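# Sort full electrode packs onto the low platform by weight

## Task

Three packs of welding electrodes look alike, but one or two are full and the rest are partly used. Place every full pack lying flat on the low platform and keep every partly used pack off it. The task fails if, at the end, a gripper is still holding a partly used pack above the bench. A pack counts only if it stays put without the robot holding it, so release everything and move the grippers away before finishing.

## Robot and tools

Robot: two xArm6 arms, left_arm and right_arm, each with a parallel two-finger gripper. Base poses in the scene frame: left_arm at (+0.012, +0.318, 0) with quat_wxyz (+0.997, 0, 0, -0.078), right_arm at (+0.034, -0.268, 0) with quat_wxyz (+0.996, 0, 0, +0.095).

Scene frame: one frame shared by both arms and all reports. The origin lies on the table surface midway between the arms, +x points out over the table, +z points up, and left_arm sits on the +y side. The arm names do not refer to sides of any image. Gripper frame: fingers extend along its +z and close along its y axis. end_effector_position is the pinch point between closed pads, roughly 2 cm short of the fingertips; closing pushes the tips about 10 mm further along +z. Reported hand positions can be a little off, more at long reach.

Row layout (used by both motion tools): 16 numbers, left_arm first, then right_arm, each as x, y, z, qw, qx, qy, qz, opening. x, y, z are an absolute target position for that gripper's end_effector_position in metres, scene frame; the quaternion is an absolute target orientation, w first, scene frame. opening runs from -1 (closed) to +1 (fully open, 0.084 m). Both arms must always be given, even if only one should move; to hold an arm still, repeat its whole last reported pose and the desired opening, and keep resending the same quaternion rather than the drifted one from results.

execute_actions(actions): a list of actions; each action is a list of up to 15 rows, each row lasting one step of 1/30 s. If fewer than 15 rows are given, the last one is held for the remaining steps. An empty list just returns the current state and images. A target more than 0.6 m from the gripper's current position along any of its own axes gets that action refused for both arms; if the first action fails this check or anything is malformed, nothing runs. Per step the command is clipped to within 70 mm and 16 degrees of the measured pose, so a distant target may need several actions; position wins over orientation when both cannot be met.

move(target, speed, blocking): target is one 16-number row of absolute poses as above. Each gripper travels a straight line toward its pose, both finishing together, over 0.5 to 10 s (cut off at 10 s). speed is the path top speed in m/s, 0.002 to 0.5, default 0.25; rotation is capped at twice that in rad/s. The opening is applied at the start. Paths ignore obstacles and the other arm, and grippers may lag, stray or overshoot the speed, especially near full extension. blocking=false returns after 0.5 s while motion continues; until an end is reported, use wait or stop before sending other motion.

wait(seconds): 0 to 10; lets time pass with commands held; returns early if a running move ends. stop(): brakes a running move (fingers keep moving). zoom_image(camera, region): region [x0, y0, x1, y1] pixels, at most 504 by 504, from cam_head_left, cam_head_right, cam_high, cam_low, cam_left_wrist or cam_right_wrist (all 504x504). read_manual(section): only "licences"; no motion. finished_scene(scene): scene number 1 or 2; ends the scene irreversibly and reports success.

Results: a state line per arm (left_arm: … | right_arm: …) with pose and linear/angular velocities; Hand target lines showing where the controller is now heading; grip_measured, the actual finger opening on the -1..1 scale; joint positions and joint torques (total drive output, with per-arm offset, scale and noise, so compare readings on the same arm rather than trusting absolute values). The move: line reports the ending (done, off_target, moving, held, fault) and limits (paced = target clipped; held = some steps blocked, after which the arm may surge). Distance of each gripper to its pose is given. "pose unreachable" means a clearance check altered or blocked that arm's command. MOTOR HOT appears from 65 °C; at 80 °C an OVER-TEMPERATURE FAULT brakes that arm until it cools. TORQUE FAULT: a joint hit its load limit (waist 45.5, shoulder 45.5, elbow 27.3, forearm roll 27.3, wrist pitch 18.2, wrist roll 18.2 N m; held weight counts); the arm backs off, freezes 10 s and drops the rest of the call.

Gripping: command an opening well under grip_measured to squeeze; the further under, the firmer (about 24 N per pad for parts up to ~6 cm wide). Sending back grip_measured still presses lightly. Fast closing can spike force.

Since full and partly used packs look identical, a pack's weight must be sensed, e.g. by lifting each with the same arm and pose and comparing joint torques. Occasional external tugs or pushes may disturb held or loose items.

Avoid: knocking anything off the table, dropping or slamming packs, hard presses, the arms striking each other, and overloading joints. Finish with both grippers open and withdrawn.

Each tool is called after "Request:" as name(argument=value, ...), one argument or row to a line, values as JSON.

## Session

Request:
execute_actions(
  actions=[],
)

Scene clock: 0.00 s.
left_arm: end_effector_position=(+0.3123, +0.5799, +0.2475) grip_measured=+1.00 end_effector_quat_wxyz=(-0.000, +0.937, +0.348, -0.004) end_effector_velocity=(-0.000, +0.000, +0.000) end_effector_angular_velocity=(+0.001, +0.000, +0.001) | right_arm: end_effector_position=(+0.3933, -0.0830, +0.1775) grip_measured=+1.00 end_effector_quat_wxyz=(+0.113, +0.865, -0.486, +0.056) end_effector_velocity=(+0.000, +0.000, +0.000) end_effector_angular_velocity=(+0.000, -0.001, -0.001)
Joint positions: left_arm=[ 0.872 -0.263 -0.925  0.003  1.195  0.003  0.084] | right_arm=[ 0.395 -0.066 -0.931 -0.222  1.16   1.714  0.084]
Joint velocities: left_arm=[ 0.    -0.    -0.     0.001 -0.    -0.001  0.   ] | right_arm=[-0.    -0.    -0.    -0.    -0.     0.001  0.   ]
Joint torques (N m, as the arm reports them, + toward a larger angle): no reading
Motor temperatures (°C, as the motors report them): left_arm=[34 34 39 34 35 33] | right_arm=[34 32 37 36 36 39]
Hand target (left_arm): +0.312, +0.580, +0.248; -0.000, +0.937, +0.348, -0.004
Hand target (right_arm): +0.393, -0.083, +0.177; +0.113, +0.865, -0.486, +0.056

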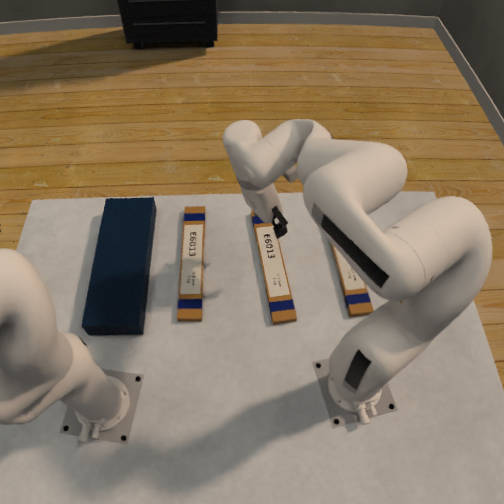

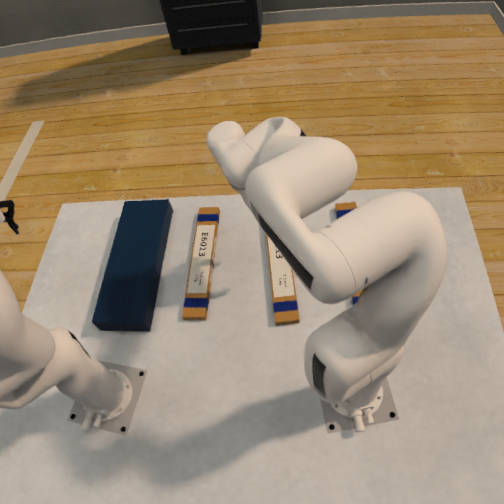

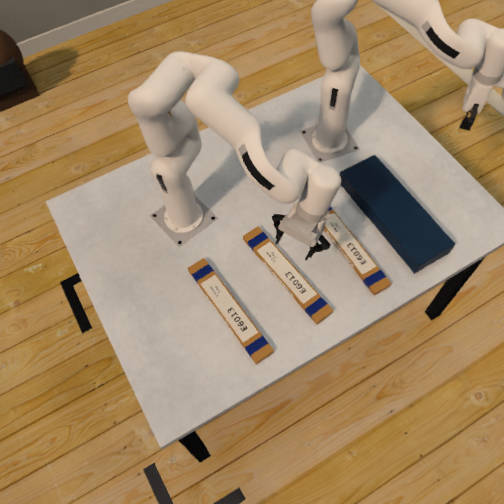

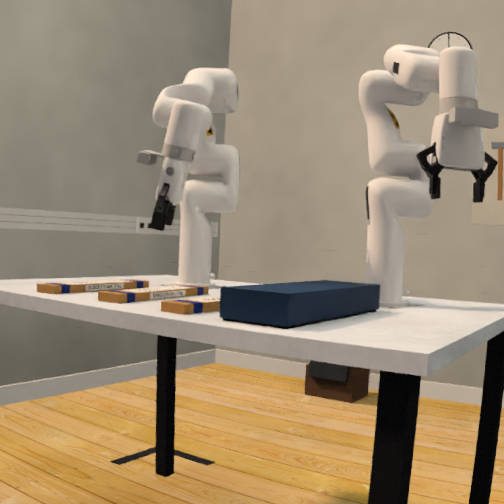

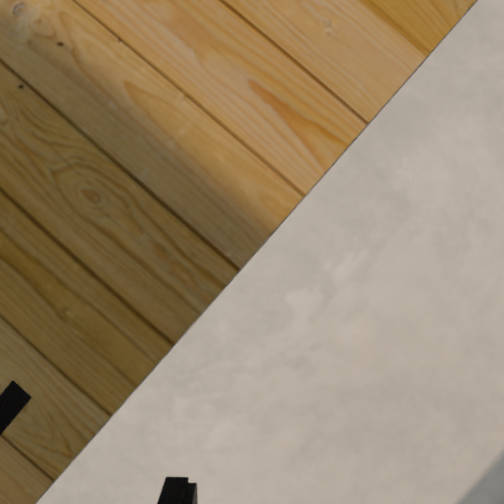

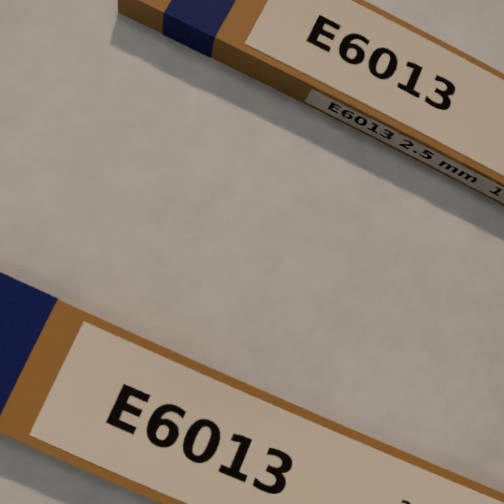

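Request:
move(
  target=[0.39,0.11,0.16,0,1,0,0,1,0.385,-0.295,0.16,0,0.999,0.045,0,1],
)

Scene clock: 13.00 s.
left_arm: end_effector_position=(+0.3902, +0.1106, +0.1602) grip_measured=+1.00 end_effector_quat_wxyz=(-0.001, +1.000, -0.000, +0.002) end_effector_velocity=(+0.000, -0.002, -0.001) end_effector_angular_velocity=(+0.000, +0.001, -0.003) | right_arm: end_effector_position=(+0.3841, -0.2952, +0.1599) grip_measured=+1.00 end_effector_quat_wxyz=(+0.002, +0.999, +0.045, -0.000) end_effector_velocity=(-0.000, -0.001, -0.001) end_effector_angular_velocity=(+0.005, +0.003, +0.005)
Joint positions: left_arm=[-0.347 -0.068 -0.861  0.005  0.928 -0.506  0.084] | right_arm=[-0.266 -0.347 -0.586 -0.004  0.934 -0.164  0.084]
Joint velocities: left_arm=[-0.004  0.007 -0.006 -0.     0.    -0.001 -0.   ] | right_arm=[-0.004  0.002 -0.001  0.005  0.002 -0.013  0.   ]
Joint torques (N m, as the arm reports them, + toward a larger angle): left_arm=[  0.57 -11.39 -23.21   1.08  -1.04  -0.3 ] | right_arm=[  0.16 -13.4  -17.05  -0.96  -2.29  -0.08]
Motor temperatures (°C, as the motors report them): left_arm=[34 34 41 34 35 33] | right_arm=[34 32 38 36 36 39]
Hand target (left_arm): +0.390, +0.110, +0.160; -0.001, +1.000, -0.000, +0.001
Hand target (right_arm): +0.384, -0.295, +0.160; +0.001, +0.999, +0.045, -0.000
Off the commanded pose (left_arm): 0.001 m, 0 deg.
Off the commanded pose (right_arm): 0.001 m, 0 deg.
move: done
camera_calibration (this result's frames):
cam_left_wrist: T_world_to_cam=[[-0.00122296, -0.999671, 0.025638, 0.137746], [-0.999995, 0.0012946, 0.00277806, 0.453865], [-0.00281034, -0.0256345, -0.999667, 0.292164], [0, 0, 0, 1]] pos_world=[0.454852, 0.144602, 0.287274]
cam_right_wrist: T_world_to_cam=[[0.0869355, -0.996187, 0.00737851, -0.301028], [-0.996145, -0.0870141, -0.0111023, 0.432724], [0.011702, -0.00638488, -0.999911, 0.284248], [0, 0, 0, 1]] pos_world=[0.4539, -0.260412, 0.291249]

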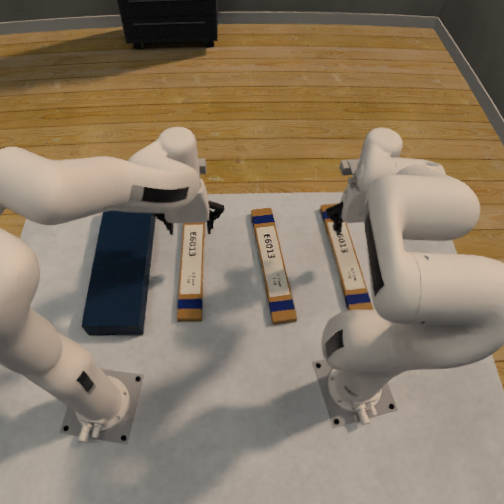

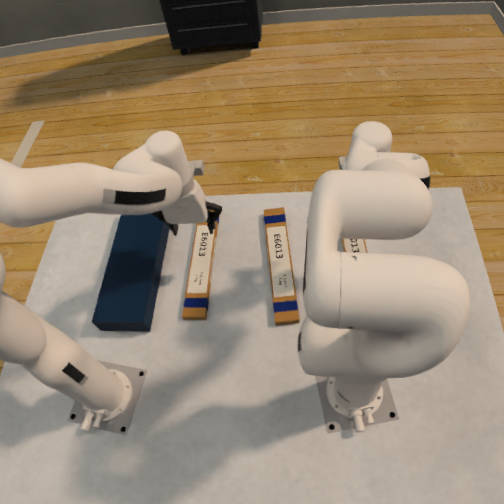

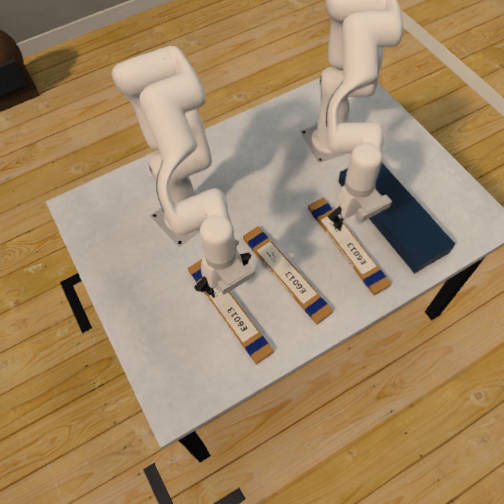

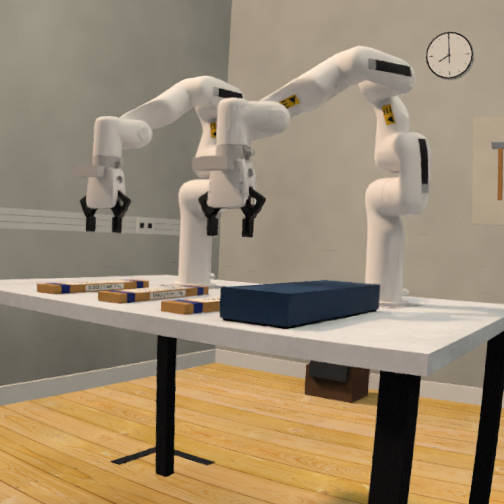

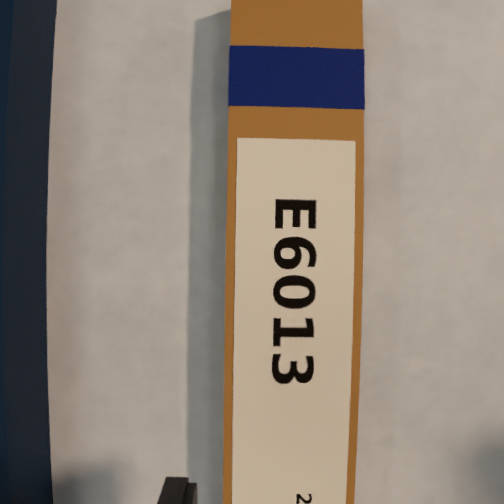

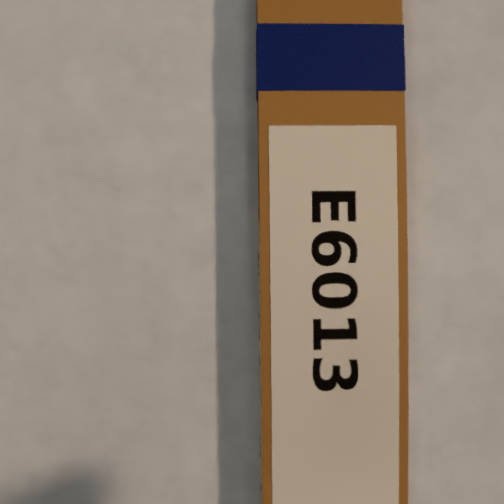

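Request:
move(
  target=[0.386,0.119,0.032,0,1,-0.008,0,1,0.391,-0.299,0.032,0,0.9987,0.05,0,1],
  speed=0.12,
)

Request:
zoom_image(
  camera="cam_low",
  region=[20,220,280,330],
)

Scene clock: 19.67 s.
left_arm: end_effector_position=(+0.3858, +0.1188, +0.0324) grip_measured=+1.00 end_effector_quat_wxyz=(+0.001, +1.000, -0.008, +0.000) end_effector_velocity=(-0.001, +0.001, -0.003) end_effector_angular_velocity=(+0.002, +0.004, +0.001) | right_arm: end_effector_position=(+0.3915, -0.2988, +0.0324) grip_measured=+1.00 end_effector_quat_wxyz=(-0.000, +0.999, +0.050, +0.000) end_effector_velocity=(-0.001, -0.001, -0.003) end_effector_angular_velocity=(+0.000, +0.003, -0.001)
Joint positions: left_arm=[-0.333  0.182 -0.725 -0.002  0.542 -0.471  0.084] | right_arm=[-0.276  0.005 -0.487  0.002  0.482 -0.189  0.084]
Joint velocities: left_arm=[ 0.001  0.006  0.002 -0.001 -0.003  0.001 -0.   ] | right_arm=[-0.002  0.008  0.001  0.    -0.005 -0.    -0.   ]
Joint torques (N m, as the arm reports them, + toward a larger angle): left_arm=[  0.27 -12.92 -18.92   1.03  -1.04  -0.22] | right_arm=[  0.28 -17.07 -13.09  -0.81  -2.34  -0.06]
Motor temperatures (°C, as the motors report them): left_arm=[34 34 41 34 35 33] | right_arm=[34 32 38 36 36 39]
Hand target (left_arm): +0.386, +0.119, +0.032; +0.000, +1.000, -0.008, -0.000
Hand target (right_arm): +0.391, -0.299, +0.032; -0.000, +0.999, +0.050, +0.000
Off the commanded pose (left_arm): 0.001 m, 0 deg.
Off the commanded pose (right_arm): 0.001 m, 0 deg.
move: done
camera_calibration (this result's frames):
cam_left_wrist: T_world_to_cam=[[-0.0178206, -0.999405, 0.0295469, 0.155376], [-0.999823, 0.0179931, 0.00558255, 0.447743], [-0.00611087, -0.0294422, -0.999548, 0.166403], [0, 0, 0, 1]] pos_world=[0.451449, 0.152127, 0.159237]
cam_right_wrist: T_world_to_cam=[[0.0978813, -0.995191, 0.0036911, -0.308173], [-0.995122, -0.0979191, -0.01204, 0.434727], [0.0123436, -0.00249459, -0.999921, 0.157537], [0, 0, 0, 1]] pos_world=[0.460826, -0.26373, 0.163896]

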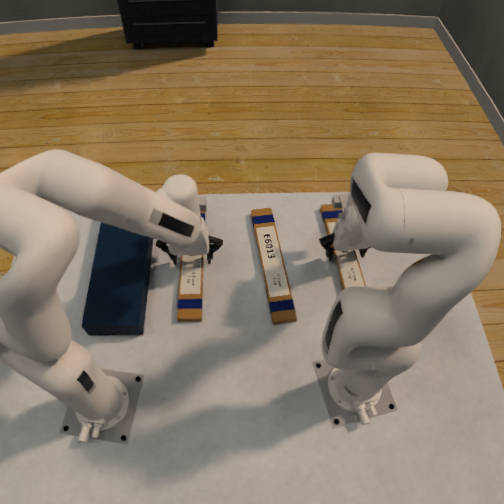

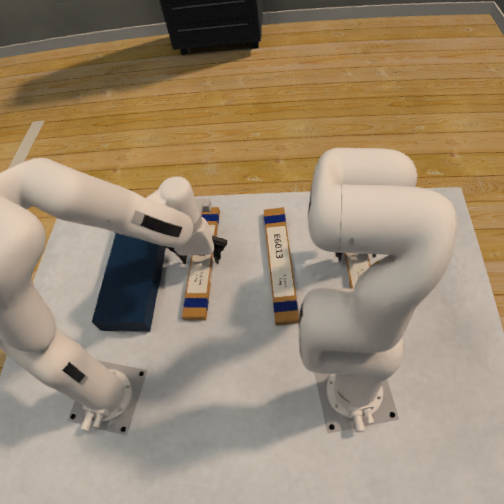

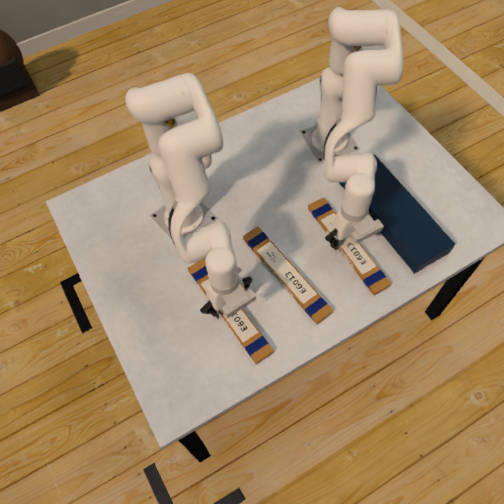

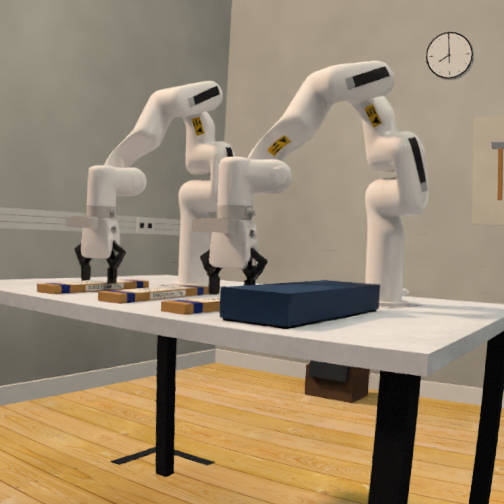

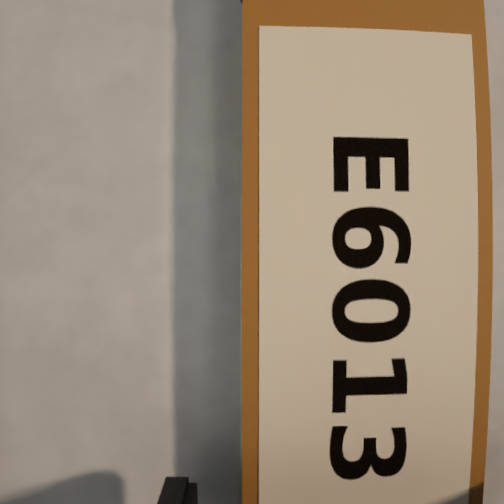

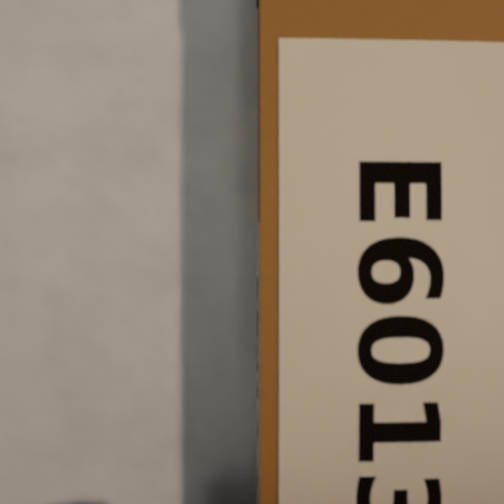

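Region (20, 220, 280, 330) of cam_low's 504x504 image, scaled by 1.938, with more detail than that image has; it fills the top 213 rows of this view, and the rest is white.

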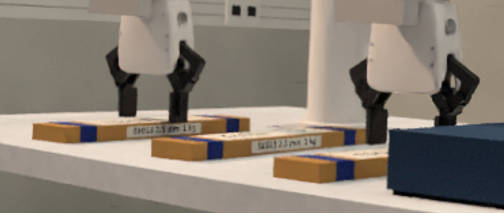

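Request:
move(
  target=[0.388,0.120,0.017,0,1,-0.008,0,0.55,0.394,-0.300,0.018,0,0.9987,0.05,0,0.55],
  speed=0.05,
)

Request:
zoom_image(
  camera="cam_low",
  region=[20,220,280,330],
)

Request:
zoom_image(
  camera="cam_high",
  region=[160,140,470,380],
)

Scene clock: 25.47 s.
left_arm: end_effector_position=(+0.3880, +0.1199, +0.0172) grip_measured=+0.54 end_effector_quat_wxyz=(+0.000, +1.000, -0.008, +0.000) end_effector_velocity=(+0.001, -0.001, -0.000) end_effector_angular_velocity=(-0.001, -0.003, -0.002) | right_arm: end_effector_position=(+0.3941, -0.3000, +0.0182) grip_measured=+0.54 end_effector_quat_wxyz=(-0.000, +0.999, +0.050, +0.000) end_effector_velocity=(+0.001, -0.000, -0.001) end_effector_angular_velocity=(-0.000, -0.002, +0.002)
Joint positions: left_arm=[-0.328  0.228 -0.729 -0.     0.5   -0.468  0.067] | right_arm=[-0.279  0.061 -0.496  0.     0.434 -0.19   0.067]
Joint velocities: left_arm=[-0.001  0.003 -0.001  0.001 -0.004  0.     0.   ] | right_arm=[ 0.     0.005 -0.002 -0.    -0.004 -0.001  0.   ]
Joint torques (N m, as the arm reports them, + toward a larger angle): left_arm=[  0.08 -13.36 -18.16   1.02  -1.1   -0.3 ] | right_arm=[  0.01 -17.59 -12.51  -0.54  -2.28  -0.13]
Motor temperatures (°C, as the motors report them): left_arm=[34 34 41 34 35 33] | right_arm=[34 32 38 36 36 39]
Hand target (left_arm): +0.388, +0.120, +0.017; +0.000, +1.000, -0.008, -0.000
Hand target (right_arm): +0.394, -0.300, +0.018; -0.000, +0.999, +0.050, +0.000
Off the commanded pose (left_arm): 0.000 m, 0 deg.
Off the commanded pose (right_arm): 0.000 m, 0 deg.
move: done
camera_calibration (this result's frames):
cam_left_wrist: T_world_to_cam=[[-0.0171141, -0.999443, 0.0286401, 0.156785], [-0.999835, 0.0172834, 0.00567479, 0.45006], [-0.00616663, -0.0285383, -0.999574, 0.151137], [0, 0, 0, 1]] pos_world=[0.453601, 0.153232, 0.144029]
cam_right_wrist: T_world_to_cam=[[0.0972288, -0.995253, 0.00427244, -0.309315], [-0.995192, -0.0972721, -0.0114572, 0.437222], [0.0118184, -0.00313793, -0.999925, 0.143336], [0, 0, 0, 1]] pos_world=[0.4635, -0.264868, 0.149657]

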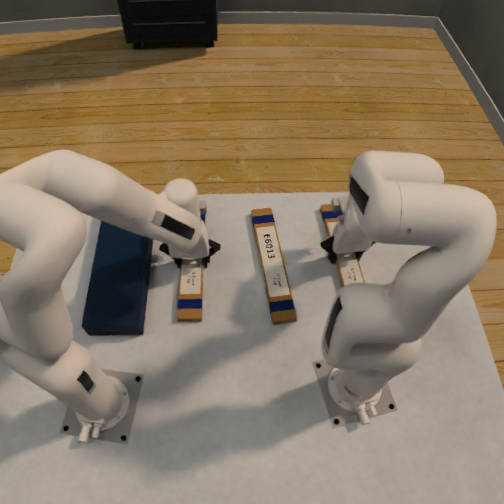

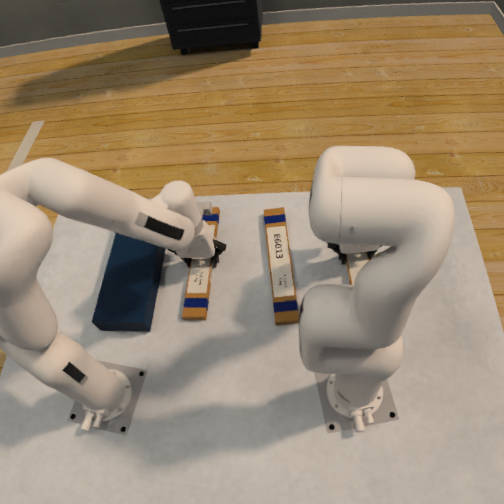

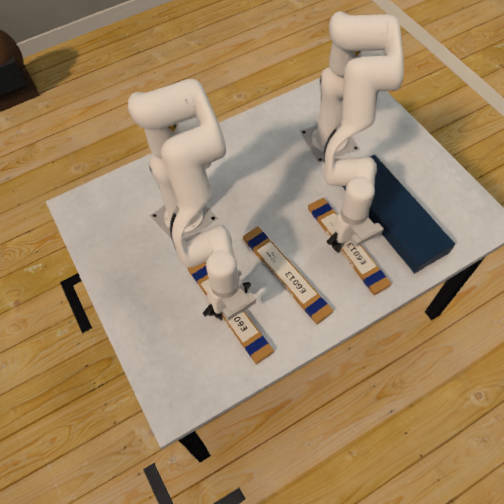

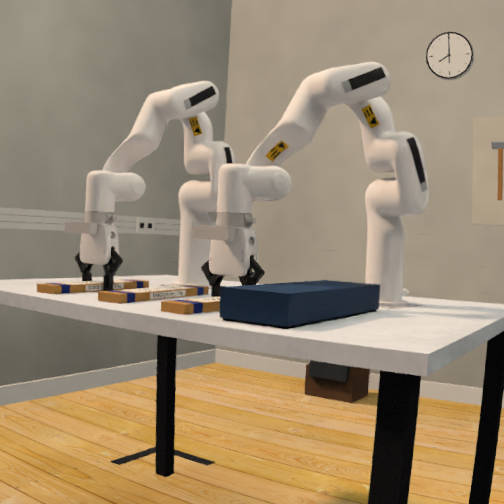

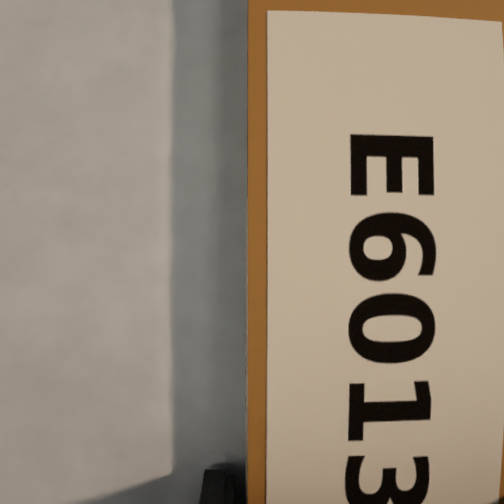

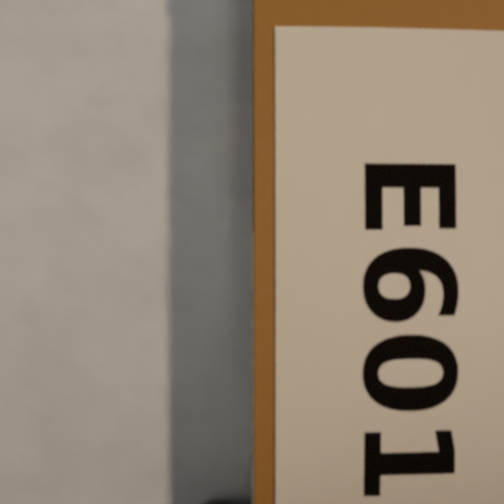

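Region (20, 220, 280, 330) of cam_low's 504x504 image, scaled by 1.938, with more detail than that image has; it fills the top 213 rows of this view, and the rest is white.

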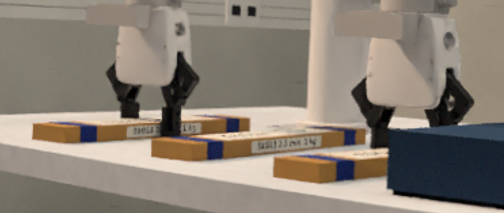

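Region (160, 140, 470, 380) of cam_high's 504x504 image, scaled by 1.626, with more detail than that image has; it fills the top 390 rows of this view, and the rest is white.

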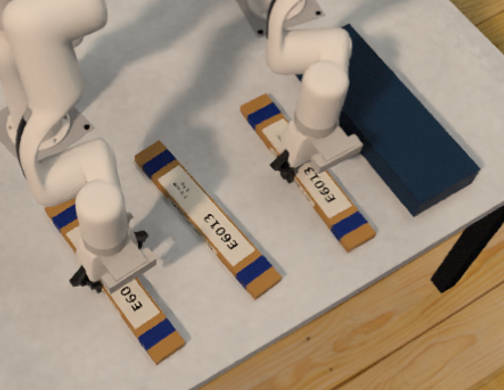

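Nudge forward, close, lift.

Request:
execute_actions(
  actions=[
    [[0.395,0.120,0.016,0,1,-0.008,0,0.5,0.400,-0.2995,0.019,0,0.9987,0.05,0,0.5]],
    [[0.395,0.120,0.016,0,1,-0.008,0,-0.2,0.400,-0.2995,0.019,0,0.9987,0.05,0,-0.2]],
    [[0.395,0.120,0.016,0,1,-0.008,0,-1,0.400,-0.2995,0.019,0,0.9987,0.05,0,-1]],
  ],
)

Request:
move(
  target=[0.395,0.120,0.032,0,1,-0.008,0,-1,0.400,-0.2995,0.032,0,0.9987,0.05,0,-1],
  speed=0.04,
)

Scene clock: 31.27 s.
left_arm: end_effector_position=(+0.3955, +0.1198, +0.0165) grip_measured=+0.37 end_effector_quat_wxyz=(+0.000, +1.000, -0.008, +0.001) end_effector_velocity=(-0.000, -0.000, -0.000) end_effector_angular_velocity=(+0.000, +0.001, -0.001) | right_arm: end_effector_position=(+0.4002, -0.2996, +0.0191) grip_measured=+0.37 end_effector_quat_wxyz=(+0.000, +0.999, +0.050, +0.000) end_effector_velocity=(-0.000, +0.001, -0.000) end_effector_angular_velocity=(-0.000, +0.001, +0.001)
Joint positions: left_arm=[-0.321  0.247 -0.753  0.     0.505 -0.461  0.06 ] | right_arm=[-0.276  0.074 -0.517  0.     0.443 -0.187  0.06 ]
Joint velocities: left_arm=[-0.001  0.     0.    -0.001  0.     0.     0.   ] | right_arm=[ 0.002  0.     0.001 -0.    -0.     0.001  0.   ]
Joint torques (N m, as the arm reports them, + toward a larger angle): left_arm=[ -0.93  -7.95 -12.42   0.66  -0.68  -0.2 ] | right_arm=[  1.66 -15.7  -11.35  -0.55  -2.01  -0.31]
Motor temperatures (°C, as the motors report them): left_arm=[34 34 41 34 35 33] | right_arm=[34 32 38 36 36 39]
Hand target (left_arm): +0.395, +0.120, +0.016; +0.000, +1.000, -0.008, -0.000
Hand target (right_arm): +0.400, -0.299, +0.019; -0.000, +0.999, +0.050, +0.000
Off the commanded pose (left_arm): 0.001 m, 0 deg.
Off the commanded pose (right_arm): 0.000 m, 0 deg.
camera_calibration (this result's frames):
cam_left_wrist: T_world_to_cam=[[-0.0169876, -0.999433, 0.0290712, 0.156748], [-0.999843, 0.0171253, 0.00449231, 0.457594], [-0.00498761, -0.0289904, -0.999567, 0.150075], [0, 0, 0, 1]] pos_world=[0.460934, 0.153173, 0.143397]
cam_right_wrist: T_world_to_cam=[[0.0970038, -0.995274, 0.00443983, -0.309433], [-0.99521, -0.09705, -0.0117491, 0.443434], [0.0121244, -0.00327886, -0.999921, 0.144066], [0, 0, 0, 1]] pos_world=[0.46958, -0.264463, 0.150639]

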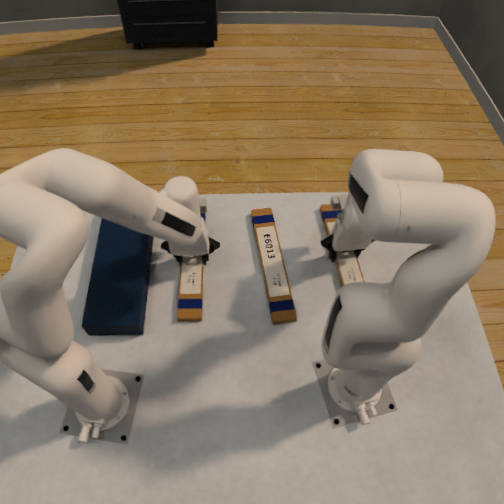

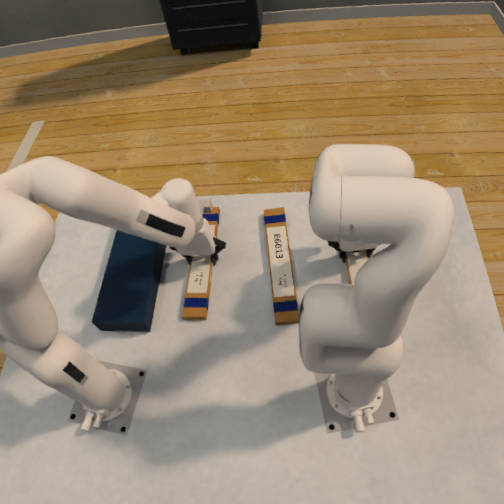

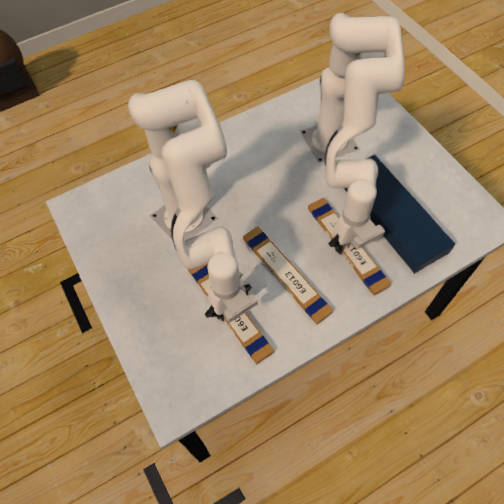

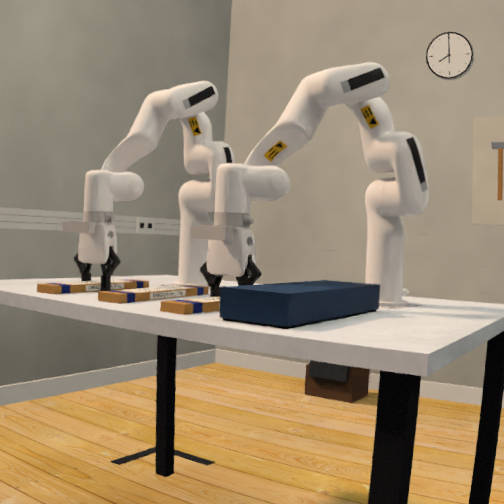

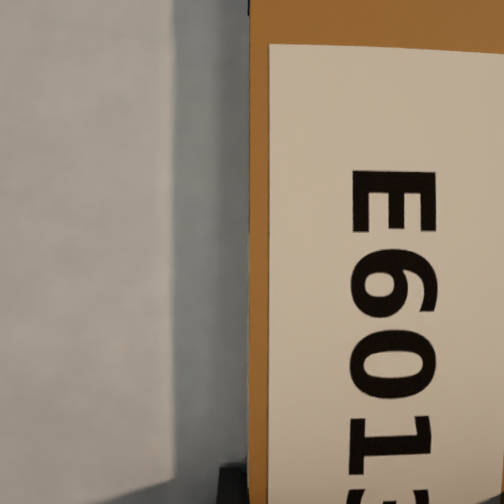

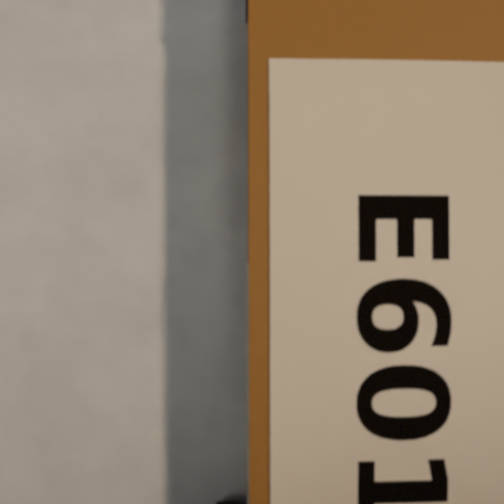

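Scene clock: 32.07 s.
left_arm: end_effector_position=(+0.3948, +0.1201, +0.0316) grip_measured=+0.37 end_effector_quat_wxyz=(-0.000, +1.000, -0.008, -0.000) end_effector_velocity=(+0.000, +0.000, +0.002) end_effector_angular_velocity=(+0.000, -0.000, +0.001) | right_arm: end_effector_position=(+0.3998, -0.2995, +0.0317) grip_measured=+0.37 end_effector_quat_wxyz=(+0.000, +0.999, +0.050, -0.000) end_effector_velocity=(+0.000, +0.000, +0.001) end_effector_angular_velocity=(-0.000, -0.001, +0.002)
Joint positions: left_arm=[-0.321  0.204 -0.753  0.     0.55  -0.461  0.06 ] | right_arm=[-0.276  0.031 -0.518 -0.     0.487 -0.187  0.06 ]
Joint velocities: left_arm=[ 0.001 -0.004 -0.001  0.     0.005 -0.    -0.   ] | right_arm=[ 0.    -0.004 -0.001 -0.     0.004 -0.001 -0.   ]
Joint torques (N m, as the arm reports them, + toward a larger angle): left_arm=[  0.25 -14.78 -21.32   1.09  -1.28  -0.2 ] | right_arm=[  0.32 -21.22 -16.36  -0.94  -3.23  -0.13]
Motor temperatures (°C, as the motors report them): left_arm=[34 34 41 34 35 33] | right_arm=[34 32 38 36 36 39]
Hand target (left_arm): +0.395, +0.120, +0.032; -0.000, +1.000, -0.008, +0.000
Hand target (right_arm): +0.400, -0.300, +0.032; +0.000, +0.999, +0.050, -0.000
Off the commanded pose (left_arm): 0.000 m, 0 deg.
Off the commanded pose (right_arm): 0.000 m, 0 deg.
move: done
camera_calibration (this result's frames):
cam_left_wrist: T_world_to_cam=[[-0.0169688, -0.999464, 0.0279937, 0.156651], [-0.999832, 0.0171554, 0.00643858, 0.456757], [-0.00691537, -0.0278798, -0.999587, 0.165794], [0, 0, 0, 1]] pos_world=[0.460485, 0.153353, 0.158399]
cam_right_wrist: T_world_to_cam=[[0.097143, -0.995261, 0.00434359, -0.309421], [-0.995208, -0.0971848, -0.0107493, 0.443109], [0.0111205, -0.00327855, -0.999933, 0.157061], [0, 0, 0, 1]] pos_world=[0.469297, -0.264377, 0.163157]

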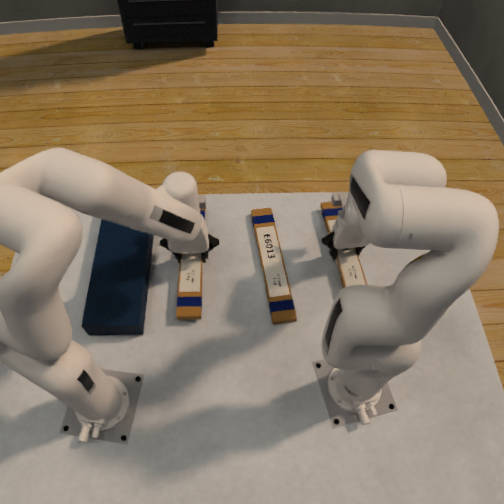

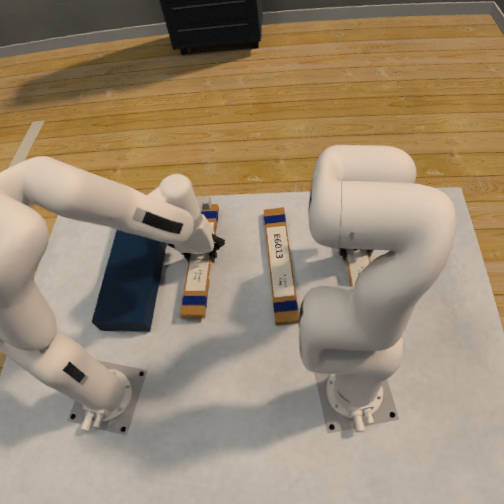

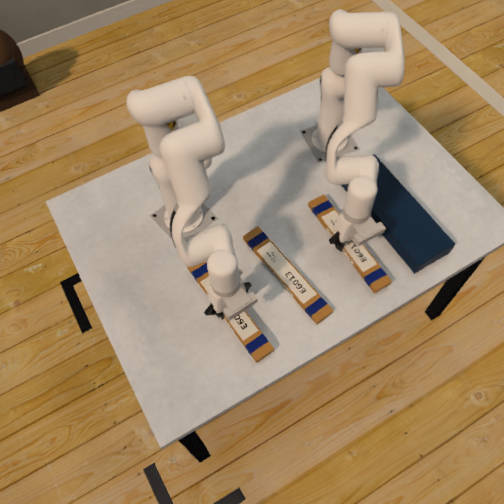

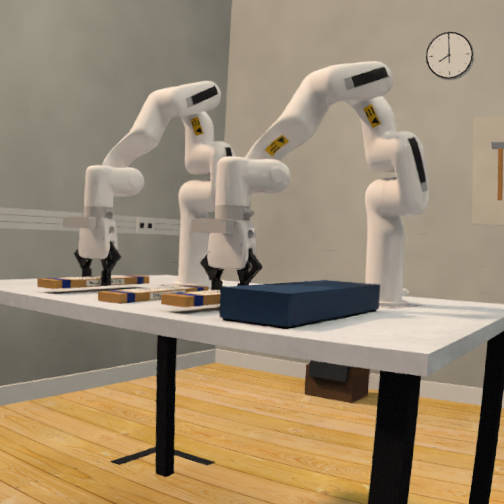

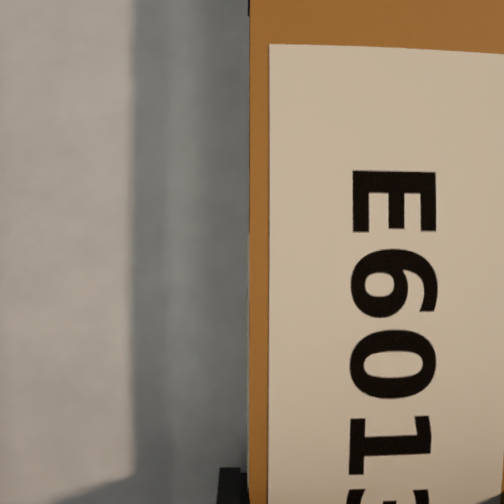

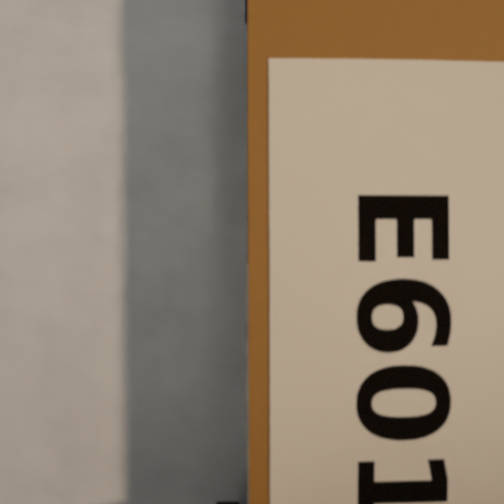

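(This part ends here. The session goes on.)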